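# Set bench rod across cabinet rack, then place part

## Task

Pick up the rod lying on the bench and lay it in the cabinet's rack so it runs straight across, parallel to and between the two rods already there, with each of its ends resting in a notch of the rails. After that, set the part down on that same rack, and finish with both grippers released.

## Robot and tools

Robot: two arms, left_arm and right_arm, each with six revolute joints and a two-finger parallel gripper. Their root links sit in the scene frame at left_arm (+0.048, +0.235, 0) m, quat_wxyz (+1.000, 0, 0, +0.020) and right_arm (+0.024, -0.225, 0) m, quat_wxyz (+1.000, 0, 0, -0.012).

Scene frame: origin on the table surface midway between the arms; +x points away from the robot across the table, +z points up, and left_arm is on the +y side. The arm names do not tell you which side of a camera image an arm appears on.

Gripper: the fingers extend along the gripper's +z axis and close along its y axis. The reported end_effector_position is the spot between the finger pads, roughly 1 cm short of the fingertips. The printed position can be somewhat wrong, more so when the arm is stretched far. A wrist camera mount on each gripper also takes up space near the hand.

execute_actions takes "actions", a list holding zero or one item, plus an optional "pictures" boolean (camera images come back unless you set it false).
- Empty list: nothing is commanded; you just get the current state.
- Motion item: {"rows": [...], "steps": n}, with 1 to 15 rows and steps from 1 to 15 (15 if omitted). Every control step lasts 1/30 s and uses one row; if rows run out, the final row keeps being used.
- Wait item: {"steps": n} with no rows, n up to 300; it returns once that many steps have elapsed since the previous result, and your own reply time counts toward it.

Each row is one flat list of 14 numbers covering both arms, even when only one moves: left_arm waist, shoulder, elbow, wrist pitch, wrist yaw, wrist roll, opening, then the same seven for right_arm. The joint values are absolute target angles in radians, the same convention as the Joint positions line, not offsets. Stated ranges per arm: waist -2.618 to 3.054, shoulder 0.000 to 3.142, elbow 0.000 to 3.142, wrist pitch -1.571 to 1.571, wrist yaw -1.571 to 1.571, wrist roll -2.094 to 2.094. True ends may be up to 0.036 rad either way from these. If any target exceeds a stated end by more than 0.036 rad and is also further out than that joint's last reported angle, the whole call is rejected and nothing moves. Targets past a real end are clipped to it and a "joint sent to its limit" line appears, possibly about an earlier action; no such line does not prove there is room left.

Opening is an absolute value from -1 (closed) to +1 (fully open). grip_measured reports the fingers on this same scale; away from the extremes, the fingers go where grip_measured would equal your number. To keep hold of something, command less than grip_measured: about 0.03 less holds firmly, a smaller gap holds gently. Pad force tops out near 50 to 62 N, lower on some grippers and on objects under about 2 mm thick; first contact can spike harder. Each gripper's reading may carry a fixed error of up to about 1 mm.

Motion limits: per step, each joint's target is kept within a set distance of its measured angle (waist 0.202, shoulder 0.258, elbow 0.238, wrist pitch 0.573, wrist yaw and roll 0.522 rad), and if the targets would move a gripper more than 70 mm from where it is, the whole arm's targets are scaled back. Big moves therefore take several steps; spread them over rows. Between calls, and while you think, the arms keep heading for the last row sent until everything has nearly stopped (slow or blocked counts) or a step is HELD; after that only a new action pushes further. Fingers still in motion finish moving.

Results: the state line "left_arm: … | right_arm: …" gives each gripper's end_effector_position (m) and end_effector_quat_wxyz in the scene frame. Joint positions and Joint velocities list, per arm, the six joints (rad, rad/s) then the pad gap (m, m/s; 0.094 m is fully open). Joint torques give each drive's total output in the same order minus the gripper; they are nonzero in free air and include per-unit offset, scale and noise. "joint command not followed" means a clearance check altered or blocked some joint targets; the rest of the row still ran. HELD flags steps whose row was partly or wholly not sent. MOTOR HOT appears from 75 °C; at 90 °C that arm halts for 10 s, and at 100 °C it goes limp and drops, both reported as OVER-TEMPERATURE FAULT. Holding loads for long heats motors, so avoid lingering while carrying.

zoom_image: "camera" is "cam_head_left" or "cam_head_right"; "region" is [x0, y0, x1, y1] in pixels of that camera's last 504x504 image, (0, 0) top-left, at most 504 by 504. It returns a magnified view.

read_manual: optional "section" ("licences"); returns URDF licence text and moves nothing.

finished_scene: "scene" is the number of the scene you are ending. It is final and reports whether the goal was met; the goal must still hold afterwards. Answering without any tool call ends the session.

Avoid: dropping or sliding objects, pushing anything off the table, slamming or pressing hard, and letting the two arms collide or push on each other. Expect occasional brief disturbances tugging a held object or nudging loose ones.

Each tool is called by a JSON object that holds its "op" and its "data".

## Session

{"op": "execute_actions", "data": {"actions": []}}

Scene clock: 0.00 s of 5400.00 s.
left_arm: end_effector_position=(+0.6294, +0.2969, +0.3500) grip_measured=+1.000 end_effector_quat_wxyz=(+0.319, -0.485, +0.583, -0.569) | right_arm: end_effector_position=(+0.2745, -0.3859, +0.1394) grip_measured=+1.000 end_effector_quat_wxyz=(-0.026, -0.110, +0.978, -0.174)
Joint positions: left_arm=[ 0.249  1.941  1.802 -0.05   0.646 -1.64   0.094] | right_arm=[-0.354  1.536  1.271 -1.185  0.332 -0.621  0.094]
Joint velocities: left_arm=[-0.002  0.002 -0.017 -0.037 -0.066  0.051  0.   ] | right_arm=[-0.012 -0.022 -0.007 -0.037  0.066  0.007  0.   ]
Joint torques (N m, as the arm reports them, + toward a larger angle): no reading

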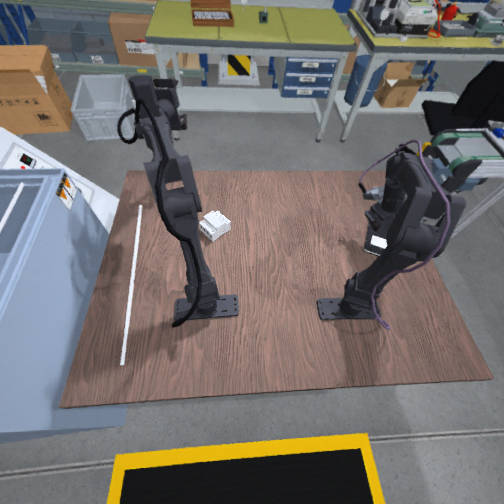

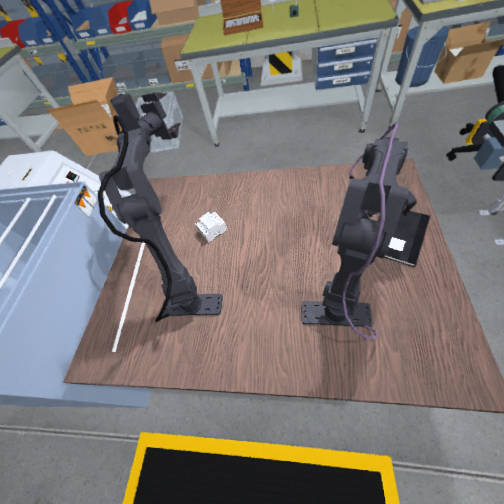

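{"op": "zoom_image", "data": {"camera": "cam_head_right", "region": [0, 140, 240, 380]}}

{"op": "zoom_image", "data": {"camera": "cam_head_left", "region": [0, 140, 240, 380]}}

Region (0, 140, 240, 380) of cam_head_right's 504x504 image, scaled by 2.100, with more detail than that image has.

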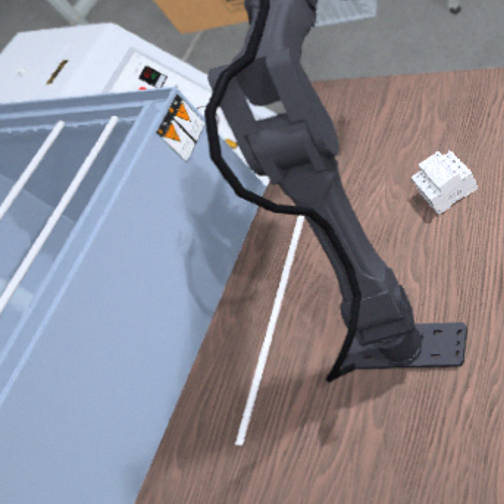

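Region (0, 140, 240, 380) of cam_head_left's 504x504 image, scaled by 2.100, with more detail than that image has.

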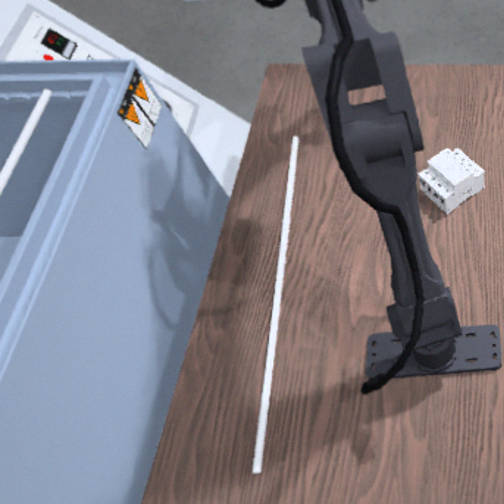

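{"op": "execute_actions", "data": {"actions": [{"rows":[[0.6,1.6,1.35,-1.2,0,1.05,1,-0.354,1.536,1.271,-1.185,0.332,-0.621,1]]}], "pictures": false}}

{"op": "execute_actions", "data": {"actions": [{"rows":[[1.113,1.697,1.25,-1.124,0,1.05,1,-0.354,1.536,1.271,-1.185,0.332,-0.621,1]]}], "pictures": false}}

{"op": "execute_actions", "data": {"actions": [{"steps":30}]}}

{"op": "zoom_image", "data": {"camera": "cam_head_right", "region": [0, 160, 160, 320]}}

Scene clock: 33.10 s of 5400.00 s.
left_arm: end_effector_position=(+0.4329, +0.4593, +0.1807) grip_measured=+1.000 end_effector_quat_wxyz=(-0.280, +0.671, -0.669, +0.155) | right_arm: end_effector_position=(+0.2745, -0.3859, +0.1394) grip_measured=+1.000 end_effector_quat_wxyz=(-0.026, -0.110, +0.978, -0.174)
Joint positions: left_arm=[ 0.562  1.68   1.432 -0.696  0.193 -1.034  0.094] | right_arm=[-0.354  1.536  1.271 -1.185  0.332 -0.621  0.094]
Joint velocities: left_arm=[ 0.33  -0.178 -0.442 -1.853 -0.593  1.531  0.   ] | right_arm=[-0.012  0.002  0.007  0.037  0.007 -0.022  0.   ]
Joint torques (N m, as the arm reports them, + toward a larger angle): left_arm=[ -0.43 -10.24   7.53   1.67   0.08   0.13] | right_arm=[ 0.03 -6.71  5.38  0.36  0.19  0.  ]
Steps of this call (steps 1 to 90: nothing new was sent; then 29.60 s passed at rest; steps 91 to 105: all 15 steps of this action). Readings (joint positions):
91: left_arm=[0.254 1.930 1.789 -0.071 0.617 -1.607] | right_arm=[-0.354 1.536 1.271 -1.185 0.332 -0.621]
92: left_arm=[0.264 1.905 1.757 -0.113 0.582 -1.567] | right_arm=[-0.354 1.536 1.271 -1.185 0.332 -0.621]
94: left_arm=[0.304 1.851 1.694 -0.200 0.508 -1.492] | right_arm=[-0.354 1.536 1.271 -1.185 0.332 -0.621]
98: left_arm=[0.411 1.759 1.581 -0.360 0.377 -1.347] | right_arm=[-0.354 1.536 1.271 -1.185 0.332 -0.621]
105: the state above

Scene clock: 33.60 s of 5400.00 s.
left_arm: end_effector_position=(+0.1694, +0.5265, +0.0835) grip_measured=+1.000 end_effector_quat_wxyz=(+0.027, -0.527, +0.849, +0.013) | right_arm: end_effector_position=(+0.2745, -0.3859, +0.1394) grip_measured=+1.000 end_effector_quat_wxyz=(-0.026, -0.110, +0.978, -0.174)
Joint positions: left_arm=[ 1.138  1.701  1.266 -1.078  0.01   0.067  0.094] | right_arm=[-0.354  1.536  1.271 -1.185  0.332 -0.621  0.094]
Joint velocities: left_arm=[ 0.012 -0.007 -0.007 -0.3   -0.081  2.674  0.   ] | right_arm=[-0.007 -0.012  0.007 -0.007  0.022 -0.081  0.   ]
Joint torques (N m, as the arm reports them, + toward a larger angle): left_arm=[-2.37 -7.45  6.16  0.61  0.14  0.07] | right_arm=[ 0.   -6.7   5.42  0.35  0.19  0.  ]
Steps of this call (steps 1 to 15: all 15 steps of this action). Readings (joint positions):
1: left_arm=[0.579 1.678 1.413 -0.740 0.181 -0.991] | right_arm=[-0.354 1.536 1.271 -1.185 0.332 -0.621]
2: left_arm=[0.601 1.678 1.394 -0.771 0.171 -0.947] | right_arm=[-0.354 1.536 1.271 -1.185 0.332 -0.621]
4: left_arm=[0.663 1.682 1.353 -0.831 0.147 -0.848] | right_arm=[-0.354 1.536 1.271 -1.185 0.332 -0.621]
8: left_arm=[0.840 1.694 1.291 -0.952 0.096 -0.586] | right_arm=[-0.354 1.536 1.271 -1.185 0.332 -0.621]
15: the state above

Scene clock: 34.60 s of 5400.00 s.
left_arm: end_effector_position=(+0.1704, +0.5169, +0.0832) grip_measured=+1.000 end_effector_quat_wxyz=(+0.008, -0.061, +0.998, +0.009) | right_arm: end_effector_position=(+0.2745, -0.3859, +0.1394) grip_measured=+1.000 end_effector_quat_wxyz=(-0.026, -0.110, +0.978, -0.174)
Joint positions: left_arm=[ 1.12   1.701  1.266 -1.112  0.006  1.038  0.094] | right_arm=[-0.354  1.536  1.271 -1.185  0.332 -0.621  0.094]
Joint velocities: left_arm=[-0.007  0.002 -0.012  0.007  0.081  0.022  0.   ] | right_arm=[-0.007 -0.002  0.007  0.022 -0.022 -0.051  0.   ]
Joint torques (N m, as the arm reports them, + toward a larger angle): left_arm=[-0.67 -7.35  6.27  0.44 -0.08  0.13] | right_arm=[ 0.   -6.71  5.42  0.34  0.19  0.  ]
Steps of this call (steps 1 to 30: the robot went on to your last target). Readings (joint positions):
1: left_arm=[1.136 1.701 1.266 -1.086 0.008 0.165] | right_arm=[-0.354 1.536 1.271 -1.185 0.332 -0.621]
2: left_arm=[1.132 1.701 1.266 -1.093 0.008 0.264] | right_arm=[-0.354 1.536 1.271 -1.185 0.332 -0.621]
4: left_arm=[1.123 1.701 1.266 -1.101 0.008 0.462] | right_arm=[-0.354 1.536 1.271 -1.185 0.332 -0.621]
8: left_arm=[1.120 1.701 1.266 -1.109 0.007 0.795] | right_arm=[-0.354 1.536 1.271 -1.185 0.332 -0.621]
30: the state above

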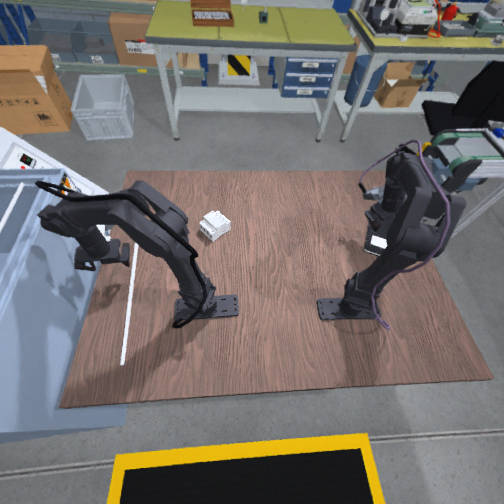

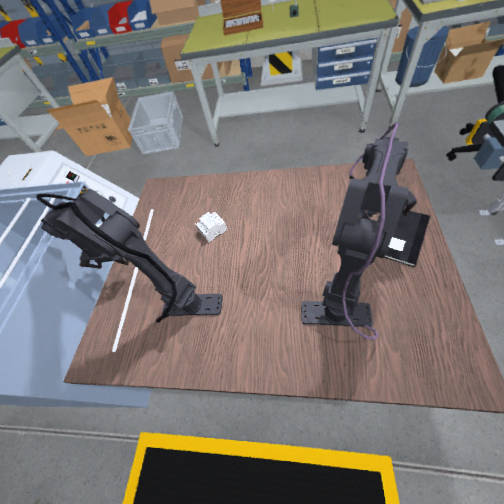

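Region (0, 160, 160, 320) of cam_head_right's 504x504 image, scaled by 3.150, with more detail than that image has.

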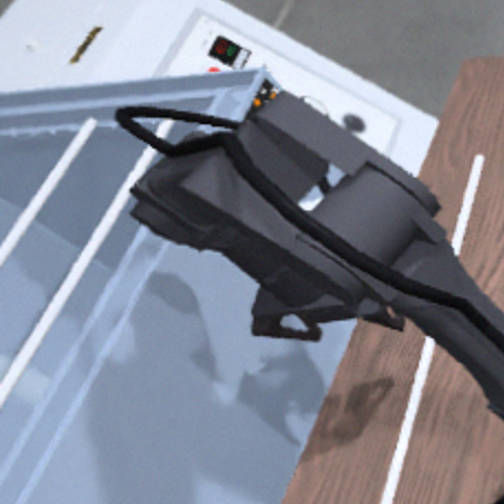

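{"op": "execute_actions", "data": {"actions": [{"rows":[[1.1,1.726,1.065,-0.92,0,1.05,1,-0.354,1.536,1.271,-1.185,0.332,-0.621,1]]}]}}

{"op": "zoom_image", "data": {"camera": "cam_head_left", "region": [60, 190, 240, 370]}}

Scene clock: 44.10 s of 5400.00 s.
left_arm: end_effector_position=(+0.1630, +0.4923, +0.0242) grip_measured=+1.000 end_effector_quat_wxyz=(-0.008, -0.054, +0.998, -0.020) | right_arm: end_effector_position=(+0.2745, -0.3859, +0.1394) grip_measured=+1.000 end_effector_quat_wxyz=(-0.026, -0.110, +0.978, -0.174)
Joint positions: left_arm=[ 1.109  1.739  1.063 -0.938  0.005  1.04   0.094] | right_arm=[-0.354  1.536  1.271 -1.185  0.332 -0.621  0.094]
Joint velocities: left_arm=[-0.002 -0.002  0.012 -0.007 -0.037  0.051  0.   ] | right_arm=[-0.012  0.002 -0.002 -0.007 -0.007  0.051  0.   ]
Joint torques (N m, as the arm reports them, + toward a larger angle): left_arm=[-0.76 -7.91  7.12  0.53 -0.05  0.15] | right_arm=[-0.02 -6.72  5.4   0.35  0.2   0.  ]
Steps of this call (steps 1 to 15: the robot went on to your last target; steps 16 to 90: nothing new was sent; then 6.00 s passed at rest; steps 91 to 105: all 15 steps of this action). Readings (joint positions):
91: left_arm=[1.119 1.698 1.238 -1.075 0.005 1.040] | right_arm=[-0.354 1.536 1.271 -1.185 0.332 -0.621]
92: left_arm=[1.117 1.693 1.194 -1.029 0.005 1.040] | right_arm=[-0.354 1.536 1.271 -1.185 0.332 -0.621]
94: left_arm=[1.112 1.709 1.115 -0.991 0.005 1.040] | right_arm=[-0.354 1.536 1.271 -1.185 0.332 -0.621]
98: left_arm=[1.109 1.739 1.063 -0.974 0.005 1.040] | right_arm=[-0.354 1.536 1.271 -1.185 0.332 -0.621]
105: the state above

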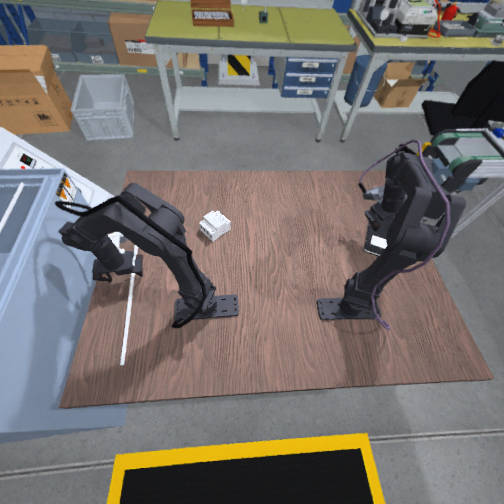

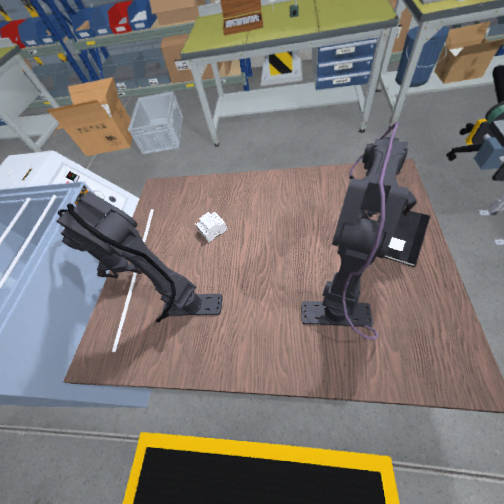

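Region (60, 190, 240, 370) of cam_head_left's 504x504 image, scaled by 2.800, with more detail than that image has.

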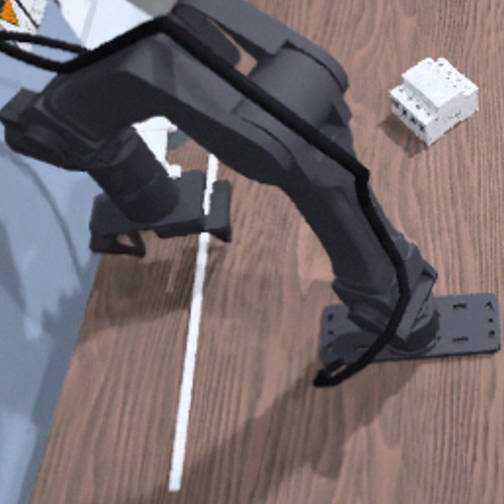

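{"op": "execute_actions", "data": {"actions": [{"rows":[[1.09,1.72,1.04,-0.89,0,1.03,0.6,-0.354,1.536,1.271,-1.185,0.332,-0.621,1],[1.09,1.72,1.02,-0.87,0,1.03,0.6,-0.354,1.536,1.271,-1.185,0.332,-0.621,1],[1.08,1.72,1.01,-0.85,0,1.03,0.6,-0.354,1.536,1.271,-1.185,0.332,-0.621,1],[1.08,1.72,0.992,-0.84,0,1.03,0.6,-0.354,1.536,1.271,-1.185,0.332,-0.621,1]]}], "pictures": false}}

{"op": "execute_actions", "data": {"actions": [{"rows":[[1.08,1.72,0.992,-0.84,0,1.03,-0.85,-0.354,1.536,1.271,-1.185,0.332,-0.621,1]]}], "pictures": false}}

{"op": "execute_actions", "data": {"actions": [{"steps":20}]}}

Scene clock: 55.00 s of 5400.00 s.
left_arm: end_effector_position=(+0.1683, +0.4902, +0.0112) grip_measured=+0.603 end_effector_quat_wxyz=(-0.002, -0.044, +0.999, -0.008) | right_arm: end_effector_position=(+0.2745, -0.3859, +0.1394) grip_measured=+1.000 end_effector_quat_wxyz=(-0.026, -0.110, +0.978, -0.174)
Joint positions: left_arm=[ 1.088  1.739  1.007 -0.854  0.004  1.04   0.075] | right_arm=[-0.354  1.536  1.271 -1.185  0.332 -0.621  0.094]
Joint velocities: left_arm=[-0.002  0.002 -0.017  0.066 -0.007 -0.007 -0.001] | right_arm=[ 0.002 -0.017 -0.002 -0.007  0.007 -0.037  0.   ]
Joint torques (N m, as the arm reports them, + toward a larger angle): left_arm=[-0.7  -8.18  5.63  0.55 -0.05 -0.14] | right_arm=[ 0.   -6.69  5.42  0.34  0.21 -0.01]
Steps of this call (steps 1 to 15: the robot went on to your last target; steps 16 to 90: nothing new was sent; then 7.40 s passed at rest; steps 91 to 105: all 15 steps of this action). Readings (joint positions):
91: left_arm=[1.108 1.739 1.063 -0.927 0.004 1.040] | right_arm=[-0.354 1.536 1.271 -1.185 0.332 -0.621]
92: left_arm=[1.106 1.739 1.060 -0.917 0.004 1.040] | right_arm=[-0.354 1.536 1.271 -1.185 0.332 -0.621]
94: left_arm=[1.098 1.739 1.042 -0.889 0.004 1.040] | right_arm=[-0.354 1.536 1.271 -1.185 0.332 -0.621]
98: left_arm=[1.088 1.739 1.009 -0.870 0.004 1.040] | right_arm=[-0.354 1.536 1.271 -1.185 0.332 -0.621]
105: the state above

Scene clock: 55.50 s of 5400.00 s.
left_arm: end_effector_position=(+0.1689, +0.4918, +0.0112) grip_measured=-0.818 end_effector_quat_wxyz=(-0.001, -0.045, +0.999, -0.005) | right_arm: end_effector_position=(+0.2745, -0.3859, +0.1394) grip_measured=+1.000 end_effector_quat_wxyz=(-0.026, -0.110, +0.978, -0.174)
Joint positions: left_arm=[ 1.088  1.739  1.007 -0.847  0.002  1.038  0.009] | right_arm=[-0.354  1.536  1.271 -1.185  0.332 -0.621  0.094]
Joint velocities: left_arm=[-0.002 -0.012 -0.007  0.007  0.007  0.022 -0.   ] | right_arm=[ 0.002 -0.017  0.002 -0.007 -0.037 -0.081  0.   ]
Joint torques (N m, as the arm reports them, + toward a larger angle): left_arm=[-0.73 -8.22  5.59  0.61  0.   -0.1 ] | right_arm=[ 0.04 -6.73  5.42  0.34  0.2   0.  ]
Steps of this call (steps 1 to 15: all 15 steps of this action). Readings (joint positions):
1: left_arm=[1.088 1.739 1.007 -0.853 0.004 1.040] | right_arm=[-0.354 1.536 1.271 -1.185 0.332 -0.621]
2: left_arm=[1.088 1.739 1.007 -0.852 0.004 1.040] | right_arm=[-0.354 1.536 1.271 -1.185 0.332 -0.621]
4: left_arm=[1.088 1.739 1.007 -0.852 0.004 1.040] | right_arm=[-0.354 1.536 1.271 -1.185 0.332 -0.621]
8: left_arm=[1.088 1.739 1.007 -0.848 0.002 1.038] | right_arm=[-0.354 1.536 1.271 -1.185 0.332 -0.621]
15: the state above

Scene clock: 56.17 s of 5400.00 s.
left_arm: end_effector_position=(+0.1689, +0.4918, +0.0112) grip_measured=-0.818 end_effector_quat_wxyz=(-0.001, -0.045, +0.999, -0.005) | right_arm: end_effector_position=(+0.2745, -0.3859, +0.1394) grip_measured=+1.000 end_effector_quat_wxyz=(-0.026, -0.110, +0.978, -0.174)
Joint positions: left_arm=[ 1.088  1.739  1.007 -0.847  0.002  1.038  0.009] | right_arm=[-0.354  1.536  1.271 -1.185  0.332 -0.621  0.094]
Joint velocities: left_arm=[-0.017  0.007  0.022 -0.007 -0.007  0.037  0.   ] | right_arm=[-0.007  0.017 -0.017 -0.051 -0.066  0.051  0.   ]
Joint torques (N m, as the arm reports them, + toward a larger angle): left_arm=[-0.75 -8.17  5.58  0.6  -0.03 -0.1 ] | right_arm=[ 0.04 -6.73  5.42  0.35  0.2  -0.01]
Steps of this call (steps 1 to 15: the robot went on to your last target; steps 16 to 20: nothing new was sent). Readings (joint positions):
1: left_arm=[1.088 1.739 1.007 -0.847 0.002 1.038] | right_arm=[-0.354 1.536 1.271 -1.185 0.332 -0.621]
2: left_arm=[1.088 1.739 1.007 -0.847 0.002 1.038] | right_arm=[-0.354 1.536 1.271 -1.185 0.332 -0.621]
4: left_arm=[1.088 1.739 1.007 -0.847 0.002 1.038] | right_arm=[-0.354 1.536 1.271 -1.185 0.332 -0.621]
8: left_arm=[1.088 1.739 1.007 -0.847 0.002 1.038] | right_arm=[-0.354 1.536 1.271 -1.185 0.332 -0.621]
20: the state above
All arms were judged still, so your last target was given up. Only a new action makes them travel on or press farther. Fingers that are still opening or closing keep moving.

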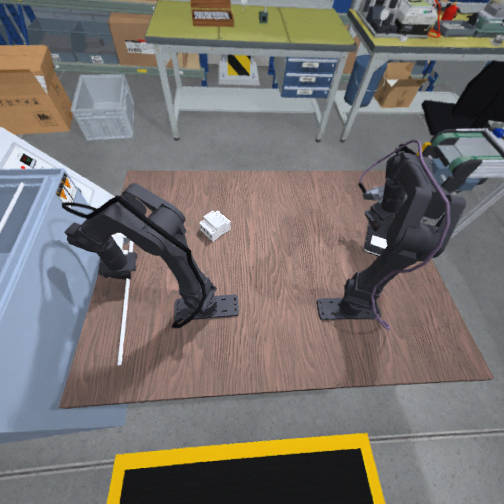

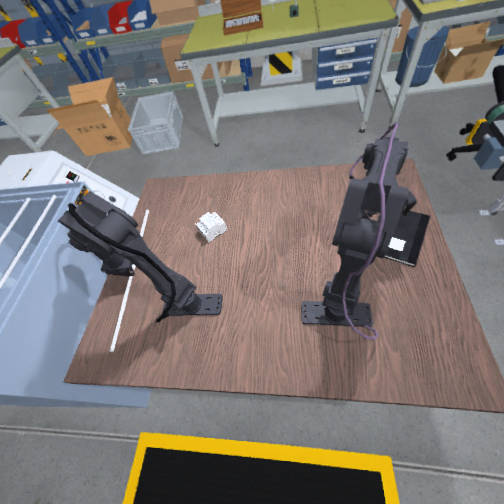

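{"op": "execute_actions", "data": {"actions": [{"rows":[[1.08,1.69,1.06,-0.94,0,1.03,-0.86,-0.354,1.536,1.271,-1.185,0.332,-0.621,1],[1.08,1.69,1.06,-0.94,0,1.03,-0.86,-0.354,1.536,1.271,-1.185,0.332,-0.621,1],[1.1,1.66,1.14,-1.05,0,1.08,-0.86,-0.354,1.536,1.271,-1.185,0.332,-0.621,1],[1.1,1.66,1.14,-1.05,0,1.08,-0.86,-0.354,1.536,1.271,-1.185,0.332,-0.621,1],[1.15,1.63,1.22,-1.16,0,1.16,-0.86,-0.354,1.536,1.271,-1.185,0.332,-0.621,1],[1.15,1.63,1.22,-1.16,0,1.16,-0.86,-0.354,1.536,1.271,-1.185,0.332,-0.621,1],[1.2,1.6,1.3,-1.28,0,1.24,-0.86,-0.354,1.536,1.271,-1.185,0.332,-0.621,1],[1.2,1.6,1.3,-1.28,0,1.24,-0.86,-0.354,1.536,1.271,-1.185,0.332,-0.621,1],[1.3,1.565,1.388,-1.394,0,1.34,-0.86,-0.354,1.536,1.271,-1.185,0.332,-0.621,1]]}], "pictures": false}}

{"op": "execute_actions", "data": {"actions": [{"rows":[[1.53,1.44,1.6,-1.45,0,1.57,-0.86,-0.354,1.536,1.271,-1.185,0.332,-0.621,1]]}], "pictures": false}}

{"op": "execute_actions", "data": {"actions": [{"rows":[[1.53,1.32,1.9,-1.38,0,1.57,-0.86,-0.354,1.536,1.271,-1.185,0.332,-0.621,1]]}]}}

Scene clock: 72.20 s of 5400.00 s.
left_arm: end_effector_position=(+0.1092, +0.5190, +0.1473) grip_measured=-0.818 end_effector_quat_wxyz=(+0.006, -0.033, +0.999, +0.041) | right_arm: end_effector_position=(+0.2745, -0.3859, +0.1394) grip_measured=+1.000 end_effector_quat_wxyz=(-0.026, -0.110, +0.978, -0.174)
Joint positions: left_arm=[ 1.308  1.564  1.373 -1.296 -0.009  1.283  0.009] | right_arm=[-0.354  1.536  1.271 -1.185  0.332 -0.621  0.094]
Joint velocities: left_arm=[ 0.002 -0.076 -0.012 -0.564 -0.007  0.344 -0.   ] | right_arm=[ 0.007 -0.012 -0.012 -0.007 -0.037  0.022  0.   ]
Joint torques (N m, as the arm reports them, + toward a larger angle): left_arm=[-0.74 -5.52  9.14  0.56  0.06  0.13] | right_arm=[ 0.01 -6.7   5.42  0.34  0.19  0.  ]
Steps of this call (steps 1 to 90: nothing new was sent; then 12.53 s passed at rest; steps 91 to 105: all 15 steps of this action). Readings (joint positions):
91: left_arm=[1.088 1.739 1.010 -0.856 0.002 1.038] | right_arm=[-0.354 1.536 1.271 -1.185 0.332 -0.621]
92: left_arm=[1.088 1.736 1.013 -0.871 0.002 1.038] | right_arm=[-0.354 1.536 1.271 -1.185 0.332 -0.621]
94: left_arm=[1.088 1.726 1.050 -0.939 0.002 1.048] | right_arm=[-0.354 1.536 1.271 -1.185 0.332 -0.621]
98: left_arm=[1.148 1.671 1.202 -1.098 0.004 1.131] | right_arm=[-0.354 1.536 1.271 -1.185 0.332 -0.621]
105: the state above

Scene clock: 72.70 s of 5400.00 s.
left_arm: end_effector_position=(+0.0430, +0.5228, +0.2358) grip_measured=-0.818 end_effector_quat_wxyz=(-0.005, -0.014, +0.990, +0.140) | right_arm: end_effector_position=(+0.2745, -0.3859, +0.1394) grip_measured=+1.000 end_effector_quat_wxyz=(-0.026, -0.110, +0.978, -0.174)
Joint positions: left_arm=[ 1.536  1.439  1.581 -1.432 -0.012  1.549  0.009] | right_arm=[-0.354  1.536  1.271 -1.185  0.332 -0.621  0.094]
Joint velocities: left_arm=[ 0.017 -0.012  0.012 -0.11  -0.007  0.022 -0.001] | right_arm=[-0.002  0.002 -0.022 -0.066 -0.051  0.007  0.   ]
Joint torques (N m, as the arm reports them, + toward a larger angle): left_arm=[-0.71 -4.59  9.35  1.05  0.11  0.08] | right_arm=[ 0.05 -6.69  5.38  0.34  0.2   0.  ]
Steps of this call (steps 1 to 15: all 15 steps of this action). Readings (joint positions):
1: left_arm=[1.322 1.560 1.387 -1.324 -0.002 1.313] | right_arm=[-0.354 1.536 1.271 -1.185 0.332 -0.621]
2: left_arm=[1.353 1.559 1.411 -1.348 0.003 1.347] | right_arm=[-0.354 1.536 1.271 -1.185 0.332 -0.621]
4: left_arm=[1.440 1.538 1.476 -1.372 0.002 1.408] | right_arm=[-0.354 1.536 1.271 -1.185 0.332 -0.621]
8: left_arm=[1.536 1.464 1.570 -1.391 -0.012 1.496] | right_arm=[-0.354 1.536 1.271 -1.185 0.332 -0.621]
15: the state above

Scene clock: 73.20 s of 5400.00 s.
left_arm: end_effector_position=(+0.0429, +0.5316, +0.3770) grip_measured=-0.818 end_effector_quat_wxyz=(-0.005, -0.008, +0.929, +0.371) | right_arm: end_effector_position=(+0.2745, -0.3859, +0.1394) grip_measured=+1.000 end_effector_quat_wxyz=(-0.026, -0.110, +0.978, -0.174)
Joint positions: left_arm=[ 1.536  1.311  1.884 -1.383 -0.012  1.564  0.009] | right_arm=[-0.354  1.536  1.271 -1.185  0.332 -0.621  0.094]
Joint velocities: left_arm=[-0.012  0.061  0.012  0.022 -0.051  0.007 -0.001] | right_arm=[-0.012 -0.012  0.002  0.051  0.007 -0.095  0.   ]
Joint torques (N m, as the arm reports them, + toward a larger angle): left_arm=[-0.63 -2.5   8.13  1.91  0.1   0.03] | right_arm=[ 0.02 -6.73  5.39  0.35  0.19  0.  ]
Steps of this call (steps 1 to 15: all 15 steps of this action). Readings (joint positions):
1: left_arm=[1.536 1.437 1.597 -1.439 -0.012 1.551] | right_arm=[-0.354 1.536 1.271 -1.185 0.332 -0.621]
2: left_arm=[1.536 1.437 1.626 -1.440 -0.012 1.553] | right_arm=[-0.354 1.536 1.271 -1.185 0.332 -0.621]
4: left_arm=[1.536 1.422 1.709 -1.432 -0.012 1.555] | right_arm=[-0.354 1.536 1.271 -1.185 0.332 -0.621]
8: left_arm=[1.536 1.361 1.850 -1.393 -0.012 1.559] | right_arm=[-0.354 1.536 1.271 -1.185 0.332 -0.621]
15: the state above

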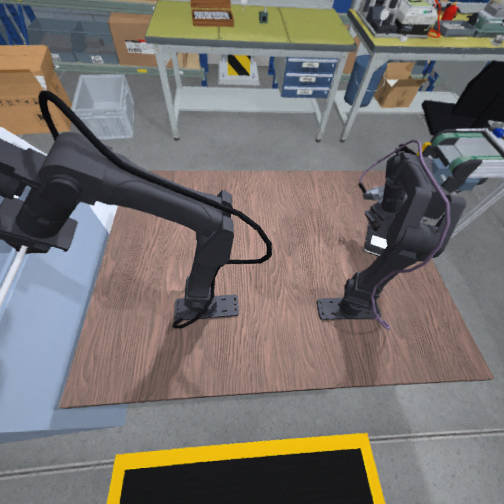

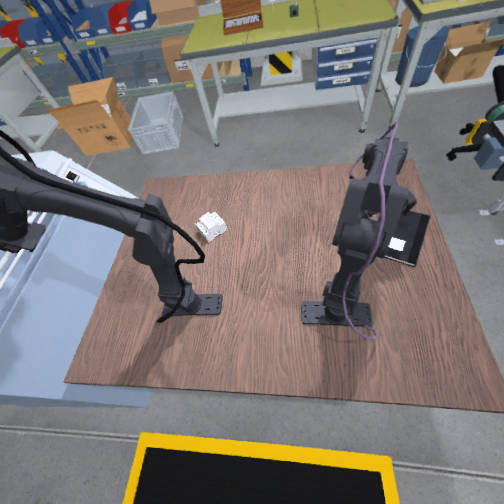

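{"op": "execute_actions", "data": {"actions": [{"rows":[[1.53,1.4,2.0,-1.35,0,1.57,-0.86,-0.354,1.536,1.271,-1.185,0.332,-0.621,1],[1.53,1.4,2.0,-1.35,0,1.57,-0.86,-0.354,1.536,1.271,-1.185,0.332,-0.621,1],[1.53,1.4,2.0,-1.35,0,1.57,-0.86,-0.354,1.536,1.271,-1.185,0.332,-0.621,1],[1.53,1.52,2.08,-1.3,0,1.57,-0.86,-0.354,1.536,1.271,-1.185,0.332,-0.621,1],[1.53,1.52,2.08,-1.3,0,1.57,-0.86,-0.354,1.536,1.271,-1.185,0.332,-0.621,1],[1.53,1.52,2.08,-1.3,0,1.57,-0.86,-0.354,1.536,1.271,-1.185,0.332,-0.621,1],[1.53,1.65,2.14,-1.25,0,1.57,-0.86,-0.354,1.536,1.271,-1.185,0.332,-0.621,1],[1.53,1.65,2.14,-1.25,0,1.57,-0.86,-0.354,1.536,1.271,-1.185,0.332,-0.621,1],[1.53,1.65,2.14,-1.25,0,1.57,-0.86,-0.354,1.536,1.271,-1.185,0.332,-0.621,1],[1.53,1.78,2.19,-1.2,0,1.57,-0.86,-0.354,1.536,1.271,-1.185,0.332,-0.621,1]]}], "pictures": false}}

{"op": "execute_actions", "data": {"actions": [{"steps":20}]}}

Scene clock: 87.40 s of 5400.00 s.
left_arm: end_effector_position=(+0.0421, +0.6863, +0.3181) grip_measured=-0.818 end_effector_quat_wxyz=(-0.006, -0.006, +0.943, +0.332) | right_arm: end_effector_position=(+0.2745, -0.3859, +0.1394) grip_measured=+1.000 end_effector_quat_wxyz=(-0.026, -0.110, +0.978, -0.174)
Joint positions: left_arm=[ 1.536  1.817  2.151 -1.229 -0.012  1.568  0.009] | right_arm=[-0.354  1.536  1.271 -1.185  0.332 -0.621  0.094]
Joint velocities: left_arm=[ 0.012  0.628 -0.022 -0.007  0.022 -0.022  0.   ] | right_arm=[ 0.012 -0.012 -0.002  0.007  0.066 -0.022  0.   ]
Joint torques (N m, as the arm reports them, + toward a larger angle): left_arm=[ -0.62 -13.59  11.11   2.03   0.11   0.  ] | right_arm=[ 0.01 -6.73  5.43  0.34  0.2   0.  ]
Steps of this call (steps 1 to 15: the robot went on to your last target; steps 16 to 90: nothing new was sent; then 10.70 s passed at rest; steps 91 to 105: all 15 steps of this action). Readings (joint positions):
91: left_arm=[1.536 1.325 1.901 -1.393 -0.012 1.566] | right_arm=[-0.354 1.536 1.271 -1.185 0.332 -0.621]
92: left_arm=[1.536 1.343 1.928 -1.396 -0.012 1.567] | right_arm=[-0.354 1.536 1.271 -1.185 0.332 -0.621]
94: left_arm=[1.536 1.388 1.980 -1.386 -0.012 1.567] | right_arm=[-0.354 1.536 1.271 -1.185 0.332 -0.621]
98: left_arm=[1.536 1.537 2.092 -1.330 -0.012 1.568] | right_arm=[-0.354 1.536 1.271 -1.185 0.332 -0.621]
105: the state above

Scene clock: 88.07 s of 5400.00 s.
left_arm: end_effector_position=(+0.0421, +0.6853, +0.3251) grip_measured=-0.818 end_effector_quat_wxyz=(-0.006, -0.006, +0.940, +0.342) | right_arm: end_effector_position=(+0.2745, -0.3859, +0.1394) grip_measured=+1.000 end_effector_quat_wxyz=(-0.026, -0.110, +0.978, -0.174)
Joint positions: left_arm=[ 1.536  1.804  2.151 -1.22  -0.012  1.568  0.009] | right_arm=[-0.354  1.536  1.271 -1.185  0.332 -0.621  0.094]
Joint velocities: left_arm=[ 0.007  0.012 -0.012  0.051  0.081  0.11   0.001] | right_arm=[-0.007 -0.022 -0.027  0.037 -0.022 -0.007  0.   ]
Joint torques (N m, as the arm reports them, + toward a larger angle): left_arm=[-0.5  -9.57 11.19  2.01  0.07  0.02] | right_arm=[ 0.   -6.71  5.43  0.35  0.2  -0.02]
Steps of this call (steps 1 to 20: the robot went on to your last target). Readings (joint positions):
1: left_arm=[1.536 1.833 2.151 -1.229 -0.012 1.568] | right_arm=[-0.354 1.536 1.271 -1.185 0.332 -0.621]
2: left_arm=[1.536 1.841 2.151 -1.229 -0.012 1.568] | right_arm=[-0.354 1.536 1.271 -1.185 0.332 -0.621]
4: left_arm=[1.536 1.838 2.151 -1.228 -0.012 1.568] | right_arm=[-0.354 1.536 1.271 -1.185 0.332 -0.621]
8: left_arm=[1.536 1.813 2.151 -1.223 -0.012 1.568] | right_arm=[-0.354 1.536 1.271 -1.185 0.332 -0.621]
20: the state above

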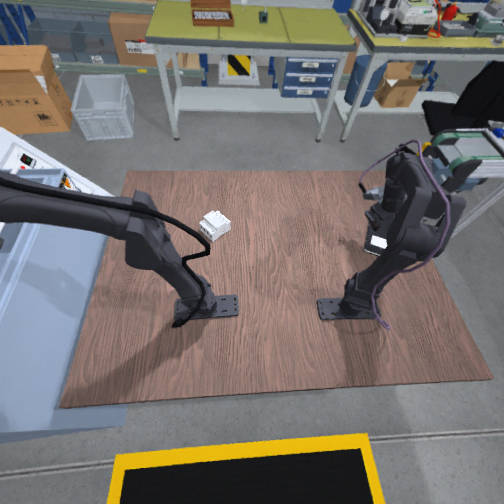

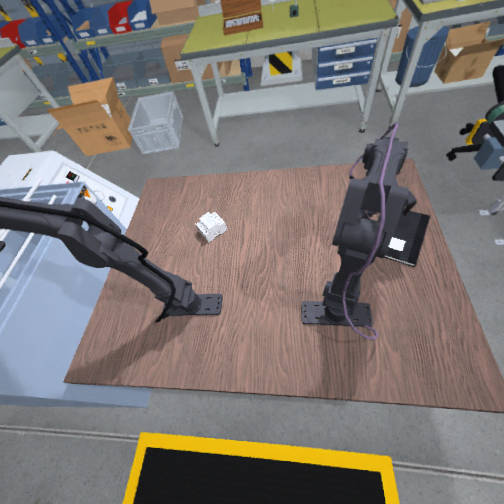

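{"op": "zoom_image", "data": {"camera": "cam_head_right", "region": [0, 165, 120, 285]}}

Region (0, 165, 120, 285) of cam_head_right's 504x504 image, scaled by 4.200, with more detail than that image has.

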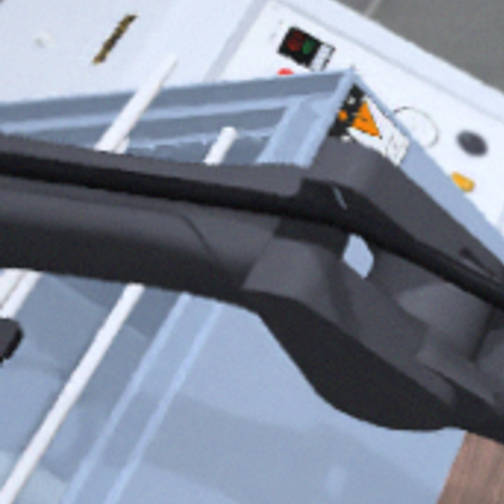

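{"op": "zoom_image", "data": {"camera": "cam_head_left", "region": [0, 140, 100, 240]}}

Region (0, 140, 100, 240) of cam_head_left's 504x504 image, scaled by 5.040, with more detail than that image has.

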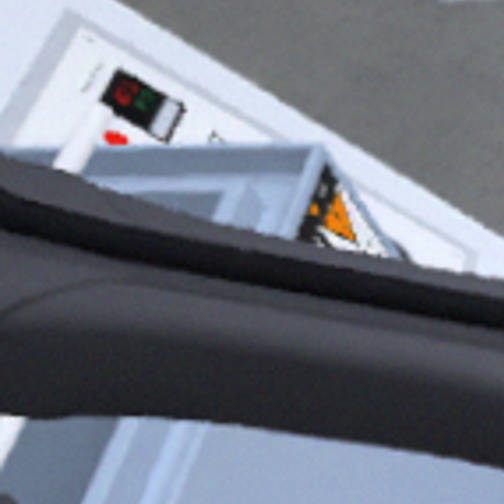

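{"op": "execute_actions", "data": {"actions": [{"rows":[[1.53,1.82,2.18,-1.1,0,1.57,-0.86,-0.354,1.536,1.271,-1.185,0.332,-0.621,1],[1.53,1.85,2.17,-1.0,0,1.57,-0.86,-0.354,1.536,1.271,-1.185,0.332,-0.621,1],[1.53,1.88,2.16,-0.9,0,1.57,-0.86,-0.354,1.536,1.271,-1.185,0.332,-0.621,1],[1.53,1.91,2.15,-0.8,0,1.57,-0.86,-0.354,1.536,1.271,-1.185,0.332,-0.621,1],[1.53,1.94,2.14,-0.7,0,1.57,-0.86,-0.354,1.536,1.271,-1.185,0.332,-0.621,1],[1.53,1.97,2.13,-0.6,0,1.57,-0.86,-0.354,1.536,1.271,-1.185,0.332,-0.621,1],[1.53,1.99,2.12,-0.585,0,1.57,-0.86,-0.354,1.536,1.271,-1.185,0.332,-0.621,1],[1.53,2.01,2.11,-0.585,0,1.57,-0.86,-0.354,1.536,1.271,-1.185,0.332,-0.621,1],[1.53,2.03,2.11,-0.585,0,1.57,-0.86,-0.354,1.536,1.271,-1.185,0.332,-0.621,1],[1.53,2.045,2.11,-0.585,0,1.57,-0.86,-0.354,1.536,1.271,-1.185,0.332,-0.621,1],[1.53,2.06,2.11,-0.585,0,1.57,-0.86,-0.354,1.536,1.271,-1.185,0.332,-0.621,1],[1.53,2.07,2.11,-0.585,0,1.57,-0.86,-0.354,1.536,1.271,-1.185,0.332,-0.621,1]]}], "pictures": false}}

{"op": "execute_actions", "data": {"actions": [{"steps":25}]}}

{"op": "zoom_image", "data": {"camera": "cam_head_right", "region": [0, 165, 120, 285]}}

Scene clock: 119.53 s of 5400.00 s.
left_arm: end_effector_position=(+0.0414, +0.8307, +0.2569) grip_measured=-0.818 end_effector_quat_wxyz=(-0.006, -0.006, +0.896, +0.444) | right_arm: end_effector_position=(+0.2745, -0.3859, +0.1394) grip_measured=+1.000 end_effector_quat_wxyz=(-0.026, -0.110, +0.978, -0.174)
Joint positions: left_arm=[ 1.536  2.102  2.107 -0.657 -0.012  1.568  0.009] | right_arm=[-0.354  1.536  1.271 -1.185  0.332 -0.621  0.094]
Joint velocities: left_arm=[-0.007  0.305 -0.178 -0.037  0.022  0.037 -0.001] | right_arm=[-0.017 -0.007 -0.012 -0.051 -0.007 -0.037  0.   ]
Joint torques (N m, as the arm reports them, + toward a larger angle): left_arm=[ -0.46 -15.14  10.23   2.8    0.09   0.02] | right_arm=[ 0.04 -6.71  5.39  0.35  0.2   0.  ]
Steps of this call (steps 1 to 15: the robot went on to your last target; steps 16 to 90: nothing new was sent; then 27.97 s passed at rest; steps 91 to 105: all 15 steps of this action). Readings (joint positions):
91: left_arm=[1.536 1.804 2.151 -1.213 -0.012 1.568] | right_arm=[-0.354 1.536 1.271 -1.185 0.332 -0.621]
92: left_arm=[1.536 1.809 2.151 -1.189 -0.012 1.568] | right_arm=[-0.354 1.536 1.271 -1.185 0.332 -0.621]
94: left_arm=[1.536 1.830 2.151 -1.090 -0.012 1.568] | right_arm=[-0.354 1.536 1.271 -1.185 0.332 -0.621]
98: left_arm=[1.536 1.938 2.151 -0.806 -0.012 1.568] | right_arm=[-0.354 1.536 1.271 -1.185 0.332 -0.621]
105: the state above

Scene clock: 120.37 s of 5400.00 s.
left_arm: end_effector_position=(+0.0413, +0.8345, +0.2573) grip_measured=-0.818 end_effector_quat_wxyz=(-0.006, -0.006, +0.892, +0.451) | right_arm: end_effector_position=(+0.2745, -0.3859, +0.1394) grip_measured=+1.000 end_effector_quat_wxyz=(-0.026, -0.110, +0.978, -0.174)
Joint positions: left_arm=[ 1.536  2.104  2.098 -0.628 -0.012  1.568  0.009] | right_arm=[-0.354  1.536  1.271 -1.185  0.332 -0.621  0.094]
Joint velocities: left_arm=[-0.017  0.012 -0.012 -0.037 -0.154 -0.037  0.001] | right_arm=[-0.002  0.007  0.012 -0.066 -0.051 -0.037  0.   ]
Joint torques (N m, as the arm reports them, + toward a larger angle): left_arm=[ -0.55 -13.94   9.94   2.58   0.1    0.03] | right_arm=[-0.02 -6.7   5.46  0.35  0.2  -0.01]
Steps of this call (steps 1 to 25: the robot went on to your last target). Readings (joint positions):
1: left_arm=[1.536 2.110 2.102 -0.657 -0.012 1.568] | right_arm=[-0.354 1.536 1.271 -1.185 0.332 -0.621]
2: left_arm=[1.536 2.113 2.099 -0.657 -0.012 1.568] | right_arm=[-0.354 1.536 1.271 -1.185 0.332 -0.621]
4: left_arm=[1.536 2.113 2.098 -0.654 -0.012 1.568] | right_arm=[-0.354 1.536 1.271 -1.185 0.332 -0.621]
8: left_arm=[1.536 2.105 2.098 -0.635 -0.012 1.568] | right_arm=[-0.354 1.536 1.271 -1.185 0.332 -0.621]
25: the state above

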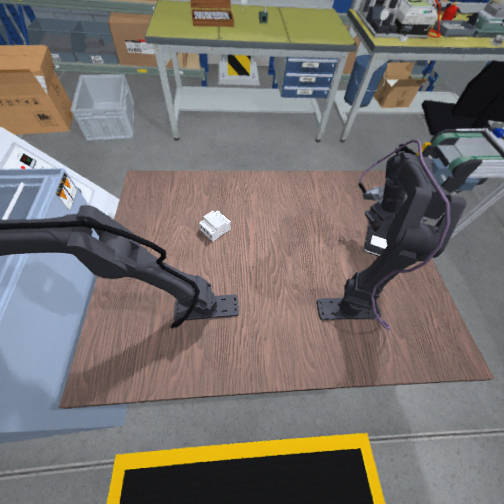

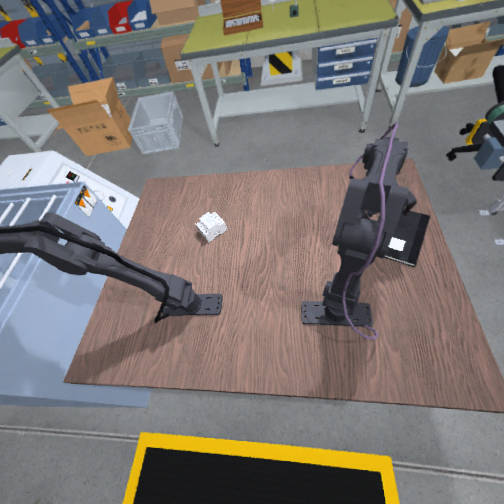

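Region (0, 165, 120, 285) of cam_head_right's 504x504 image, scaled by 4.200, with more detail than that image has.

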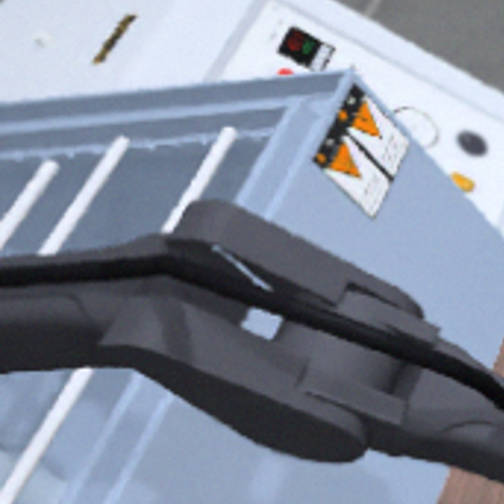

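{"op": "execute_actions", "data": {"actions": [{"rows":[[1.51,2.05,2.11,-0.6,-0.02,1.55,-0.86,-0.354,1.536,1.271,-1.185,0.332,-0.621,1],[1.49,2.02,2.11,-0.63,-0.03,1.54,-0.86,-0.354,1.536,1.271,-1.185,0.332,-0.621,1],[1.47,2.0,2.11,-0.68,-0.05,1.53,-0.86,-0.354,1.536,1.271,-1.185,0.332,-0.621,1],[1.45,1.98,2.11,-0.73,-0.06,1.51,-0.86,-0.354,1.536,1.271,-1.185,0.332,-0.621,1],[1.435,1.96,2.11,-0.79,-0.07,1.5,-0.86,-0.354,1.536,1.271,-1.185,0.332,-0.621,1],[1.425,1.95,2.11,-0.85,-0.075,1.495,-0.86,-0.354,1.536,1.271,-1.185,0.332,-0.621,1]]}], "pictures": false}}

{"op": "execute_actions", "data": {"actions": [{"steps":25}]}}

{"op": "zoom_image", "data": {"camera": "cam_head_right", "region": [0, 165, 120, 285]}}

{"op": "zoom_image", "data": {"camera": "cam_head_left", "region": [0, 140, 100, 240]}}

Scene clock: 139.03 s of 5400.00 s.
left_arm: end_effector_position=(+0.0989, +0.7779, +0.3009) grip_measured=-0.818 end_effector_quat_wxyz=(+0.009, +0.014, +0.903, +0.430) | right_arm: end_effector_position=(+0.2745, -0.3859, +0.1394) grip_measured=+1.000 end_effector_quat_wxyz=(-0.026, -0.110, +0.978, -0.174)
Joint positions: left_arm=[ 1.415  1.955  2.098 -0.826 -0.062  1.516  0.009] | right_arm=[-0.354  1.536  1.271 -1.185  0.332 -0.621  0.094]
Joint velocities: left_arm=[ 0.042  0.066  0.012 -0.227  0.007 -0.037  0.   ] | right_arm=[-0.002  0.007 -0.017  0.095 -0.11  -0.081  0.   ]
Joint torques (N m, as the arm reports them, + toward a larger angle): left_arm=[  0.41 -10.58   9.67   2.18  -0.07  -0.19] | right_arm=[ 0.05 -6.67  5.41  0.34  0.2  -0.01]
Steps of this call (steps 1 to 15: the robot went on to your last target; steps 16 to 90: nothing new was sent; then 15.17 s passed at rest; steps 91 to 105: all 15 steps of this action). Readings (joint positions):
91: left_arm=[1.535 2.103 2.098 -0.628 -0.015 1.566] | right_arm=[-0.354 1.536 1.271 -1.185 0.332 -0.621]
92: left_arm=[1.531 2.099 2.098 -0.631 -0.021 1.563] | right_arm=[-0.354 1.536 1.271 -1.185 0.332 -0.621]
94: left_arm=[1.512 2.080 2.098 -0.661 -0.039 1.552] | right_arm=[-0.354 1.536 1.271 -1.185 0.332 -0.621]
98: left_arm=[1.440 2.005 2.098 -0.770 -0.057 1.530] | right_arm=[-0.354 1.536 1.271 -1.185 0.332 -0.621]
105: the state above

Scene clock: 139.87 s of 5400.00 s.
left_arm: end_effector_position=(+0.0959, +0.7740, +0.2953) grip_measured=-0.818 end_effector_quat_wxyz=(+0.005, +0.011, +0.909, +0.418) | right_arm: end_effector_position=(+0.2745, -0.3859, +0.1394) grip_measured=+1.000 end_effector_quat_wxyz=(-0.026, -0.110, +0.978, -0.174)
Joint positions: left_arm=[ 1.417  1.956  2.098 -0.853 -0.069  1.512  0.009] | right_arm=[-0.354  1.536  1.271 -1.185  0.332 -0.621  0.094]
Joint velocities: left_arm=[-0.002 -0.002  0.007 -0.007 -0.007  0.022 -0.001] | right_arm=[-0.007 -0.022 -0.012  0.066 -0.007  0.066  0.   ]
Joint torques (N m, as the arm reports them, + toward a larger angle): left_arm=[  0.44 -10.39   9.54   2.03  -0.09  -0.21] | right_arm=[ 0.   -6.7   5.38  0.35  0.2  -0.01]
Steps of this call (steps 1 to 25: the robot went on to your last target). Readings (joint positions):
1: left_arm=[1.416 1.956 2.098 -0.834 -0.064 1.515] | right_arm=[-0.354 1.536 1.271 -1.185 0.332 -0.621]
2: left_arm=[1.417 1.956 2.098 -0.840 -0.065 1.514] | right_arm=[-0.354 1.536 1.271 -1.185 0.332 -0.621]
4: left_arm=[1.417 1.956 2.098 -0.846 -0.067 1.514] | right_arm=[-0.354 1.536 1.271 -1.185 0.332 -0.621]
8: left_arm=[1.417 1.956 2.098 -0.851 -0.068 1.513] | right_arm=[-0.354 1.536 1.271 -1.185 0.332 -0.621]
25: the state above

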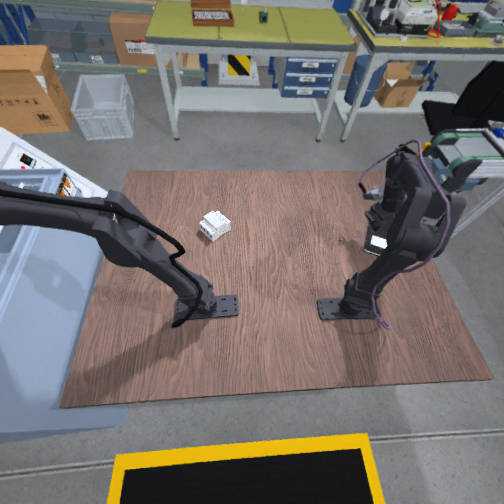

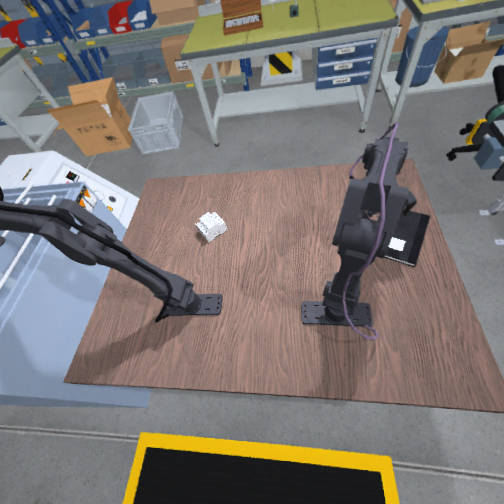

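Region (0, 165, 120, 285) of cam_head_right's 504x504 image, scaled by 4.200, with more detail than that image has.

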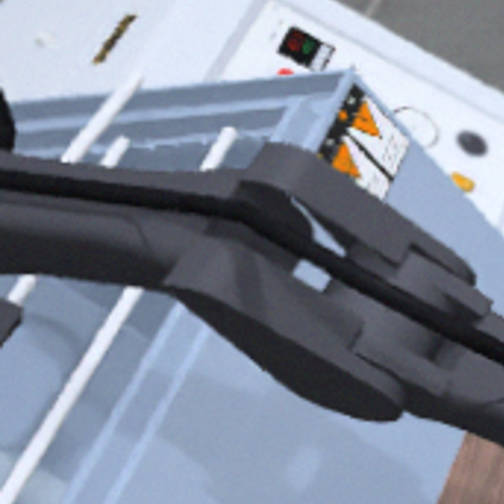

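Region (0, 140, 100, 240) of cam_head_left's 504x504 image, scaled by 5.040, with more detail than that image has.

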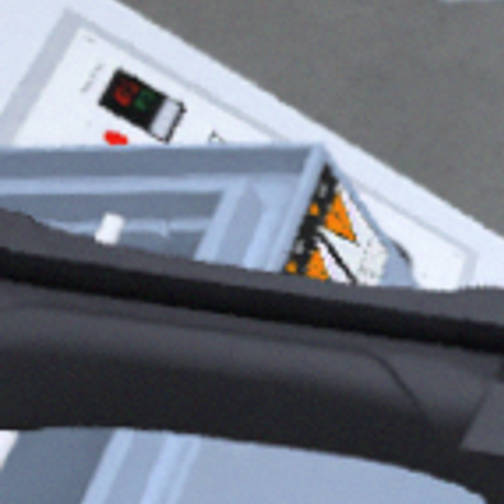

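{"op": "execute_actions", "data": {"actions": [{"rows":[[1.43,1.96,2.11,-0.85,-0.077,1.49,-0.86,-0.354,1.536,1.271,-1.185,0.332,-0.621,1],[1.435,1.97,2.11,-0.85,-0.077,1.49,-0.86,-0.354,1.536,1.271,-1.185,0.332,-0.621,1],[1.44,1.98,2.11,-0.85,-0.077,1.49,-0.86,-0.354,1.536,1.271,-1.185,0.332,-0.621,1],[1.44,1.99,2.11,-0.85,-0.077,1.49,-0.86,-0.354,1.536,1.271,-1.185,0.332,-0.621,1],[1.44,2.0,2.11,-0.85,-0.077,1.49,-0.86,-0.354,1.536,1.271,-1.185,0.332,-0.621,1],[1.44,2.01,2.11,-0.85,-0.077,1.49,-0.86,-0.354,1.536,1.271,-1.185,0.332,-0.621,1]]}], "pictures": false}}

{"op": "execute_actions", "data": {"actions": [{"steps":15}]}}

{"op": "zoom_image", "data": {"camera": "cam_head_right", "region": [0, 165, 120, 285]}}

{"op": "zoom_image", "data": {"camera": "cam_head_left", "region": [0, 140, 100, 240]}}

Scene clock: 153.33 s of 5400.00 s.
left_arm: end_effector_position=(+0.0877, +0.7846, +0.2578) grip_measured=-0.818 end_effector_quat_wxyz=(-0.002, +0.002, +0.924, +0.383) | right_arm: end_effector_position=(+0.2745, -0.3859, +0.1394) grip_measured=+1.000 end_effector_quat_wxyz=(-0.026, -0.110, +0.978, -0.174)
Joint positions: left_arm=[ 1.433  2.025  2.098 -0.859 -0.072  1.507  0.009] | right_arm=[-0.354  1.536  1.271 -1.185  0.332 -0.621  0.094]
Joint velocities: left_arm=[-0.007 -0.002 -0.017  0.066 -0.037 -0.022 -0.001] | right_arm=[-0.012  0.002 -0.002  0.007 -0.037 -0.022  0.   ]
Joint torques (N m, as the arm reports them, + toward a larger angle): left_arm=[  0.61 -11.68   9.72   2.    -0.14  -0.22] | right_arm=[ 0.04 -6.71  5.42  0.34  0.2   0.01]
Steps of this call (steps 1 to 15: the robot went on to your last target; steps 16 to 90: nothing new was sent; then 9.97 s passed at rest; steps 91 to 105: all 15 steps of this action). Readings (joint positions):
91: left_arm=[1.417 1.956 2.098 -0.854 -0.069 1.511] | right_arm=[-0.354 1.536 1.271 -1.185 0.332 -0.621]
92: left_arm=[1.418 1.957 2.098 -0.854 -0.069 1.511] | right_arm=[-0.354 1.536 1.271 -1.185 0.332 -0.621]
94: left_arm=[1.422 1.962 2.098 -0.854 -0.069 1.509] | right_arm=[-0.354 1.536 1.271 -1.185 0.332 -0.621]
98: left_arm=[1.432 1.994 2.098 -0.854 -0.070 1.508] | right_arm=[-0.354 1.536 1.271 -1.185 0.332 -0.621]
105: the state above

Scene clock: 153.83 s of 5400.00 s.
left_arm: end_effector_position=(+0.0877, +0.7846, +0.2578) grip_measured=-0.818 end_effector_quat_wxyz=(-0.002, +0.002, +0.924, +0.383) | right_arm: end_effector_position=(+0.2745, -0.3859, +0.1394) grip_measured=+1.000 end_effector_quat_wxyz=(-0.026, -0.110, +0.978, -0.174)
Joint positions: left_arm=[ 1.433  2.025  2.098 -0.859 -0.072  1.506  0.009] | right_arm=[-0.354  1.536  1.271 -1.185  0.332 -0.621  0.094]
Joint velocities: left_arm=[-0.002 -0.007 -0.007 -0.066  0.022  0.022 -0.001] | right_arm=[-0.002 -0.007 -0.002 -0.022 -0.022 -0.007  0.   ]
Joint torques (N m, as the arm reports them, + toward a larger angle): left_arm=[  0.62 -11.75   9.63   2.    -0.11  -0.19] | right_arm=[ 0.06 -6.74  5.39  0.35  0.2  -0.01]
Steps of this call (steps 1 to 15: the robot went on to your last target). Readings (joint positions):
1: left_arm=[1.433 2.025 2.098 -0.859 -0.072 1.507] | right_arm=[-0.354 1.536 1.271 -1.185 0.332 -0.621]
2: left_arm=[1.433 2.025 2.098 -0.859 -0.072 1.507] | right_arm=[-0.354 1.536 1.271 -1.185 0.332 -0.621]
4: left_arm=[1.433 2.025 2.098 -0.859 -0.072 1.507] | right_arm=[-0.354 1.536 1.271 -1.185 0.332 -0.621]
8: left_arm=[1.433 2.025 2.098 -0.859 -0.072 1.506] | right_arm=[-0.354 1.536 1.271 -1.185 0.332 -0.621]
15: the state above
All arms were judged still, so your last target was given up. Only a new action makes them travel on or press farther. Fingers that are still opening or closing keep moving.

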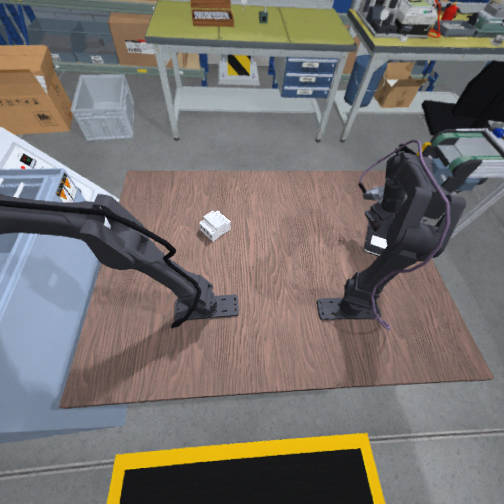

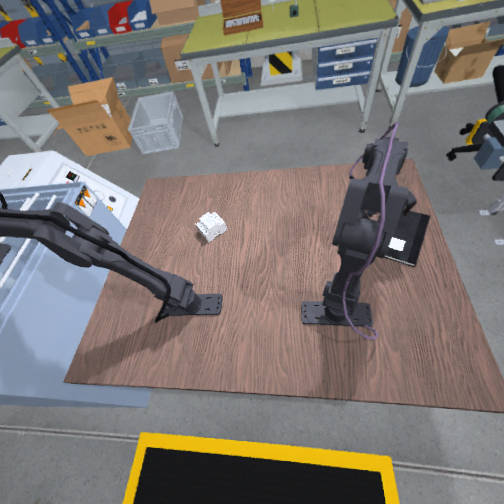

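Region (0, 165, 120, 285) of cam_head_right's 504x504 image, scaled by 4.200, with more detail than that image has.

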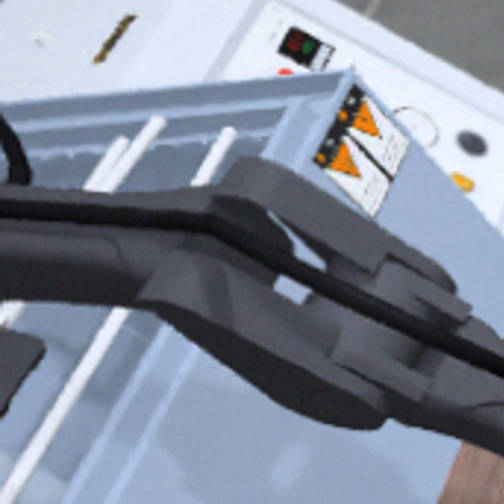

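Region (0, 140, 100, 240) of cam_head_left's 504x504 image, scaled by 5.040, with more detail than that image has.

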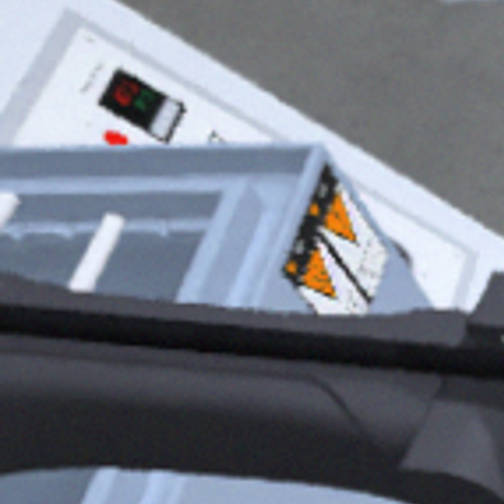

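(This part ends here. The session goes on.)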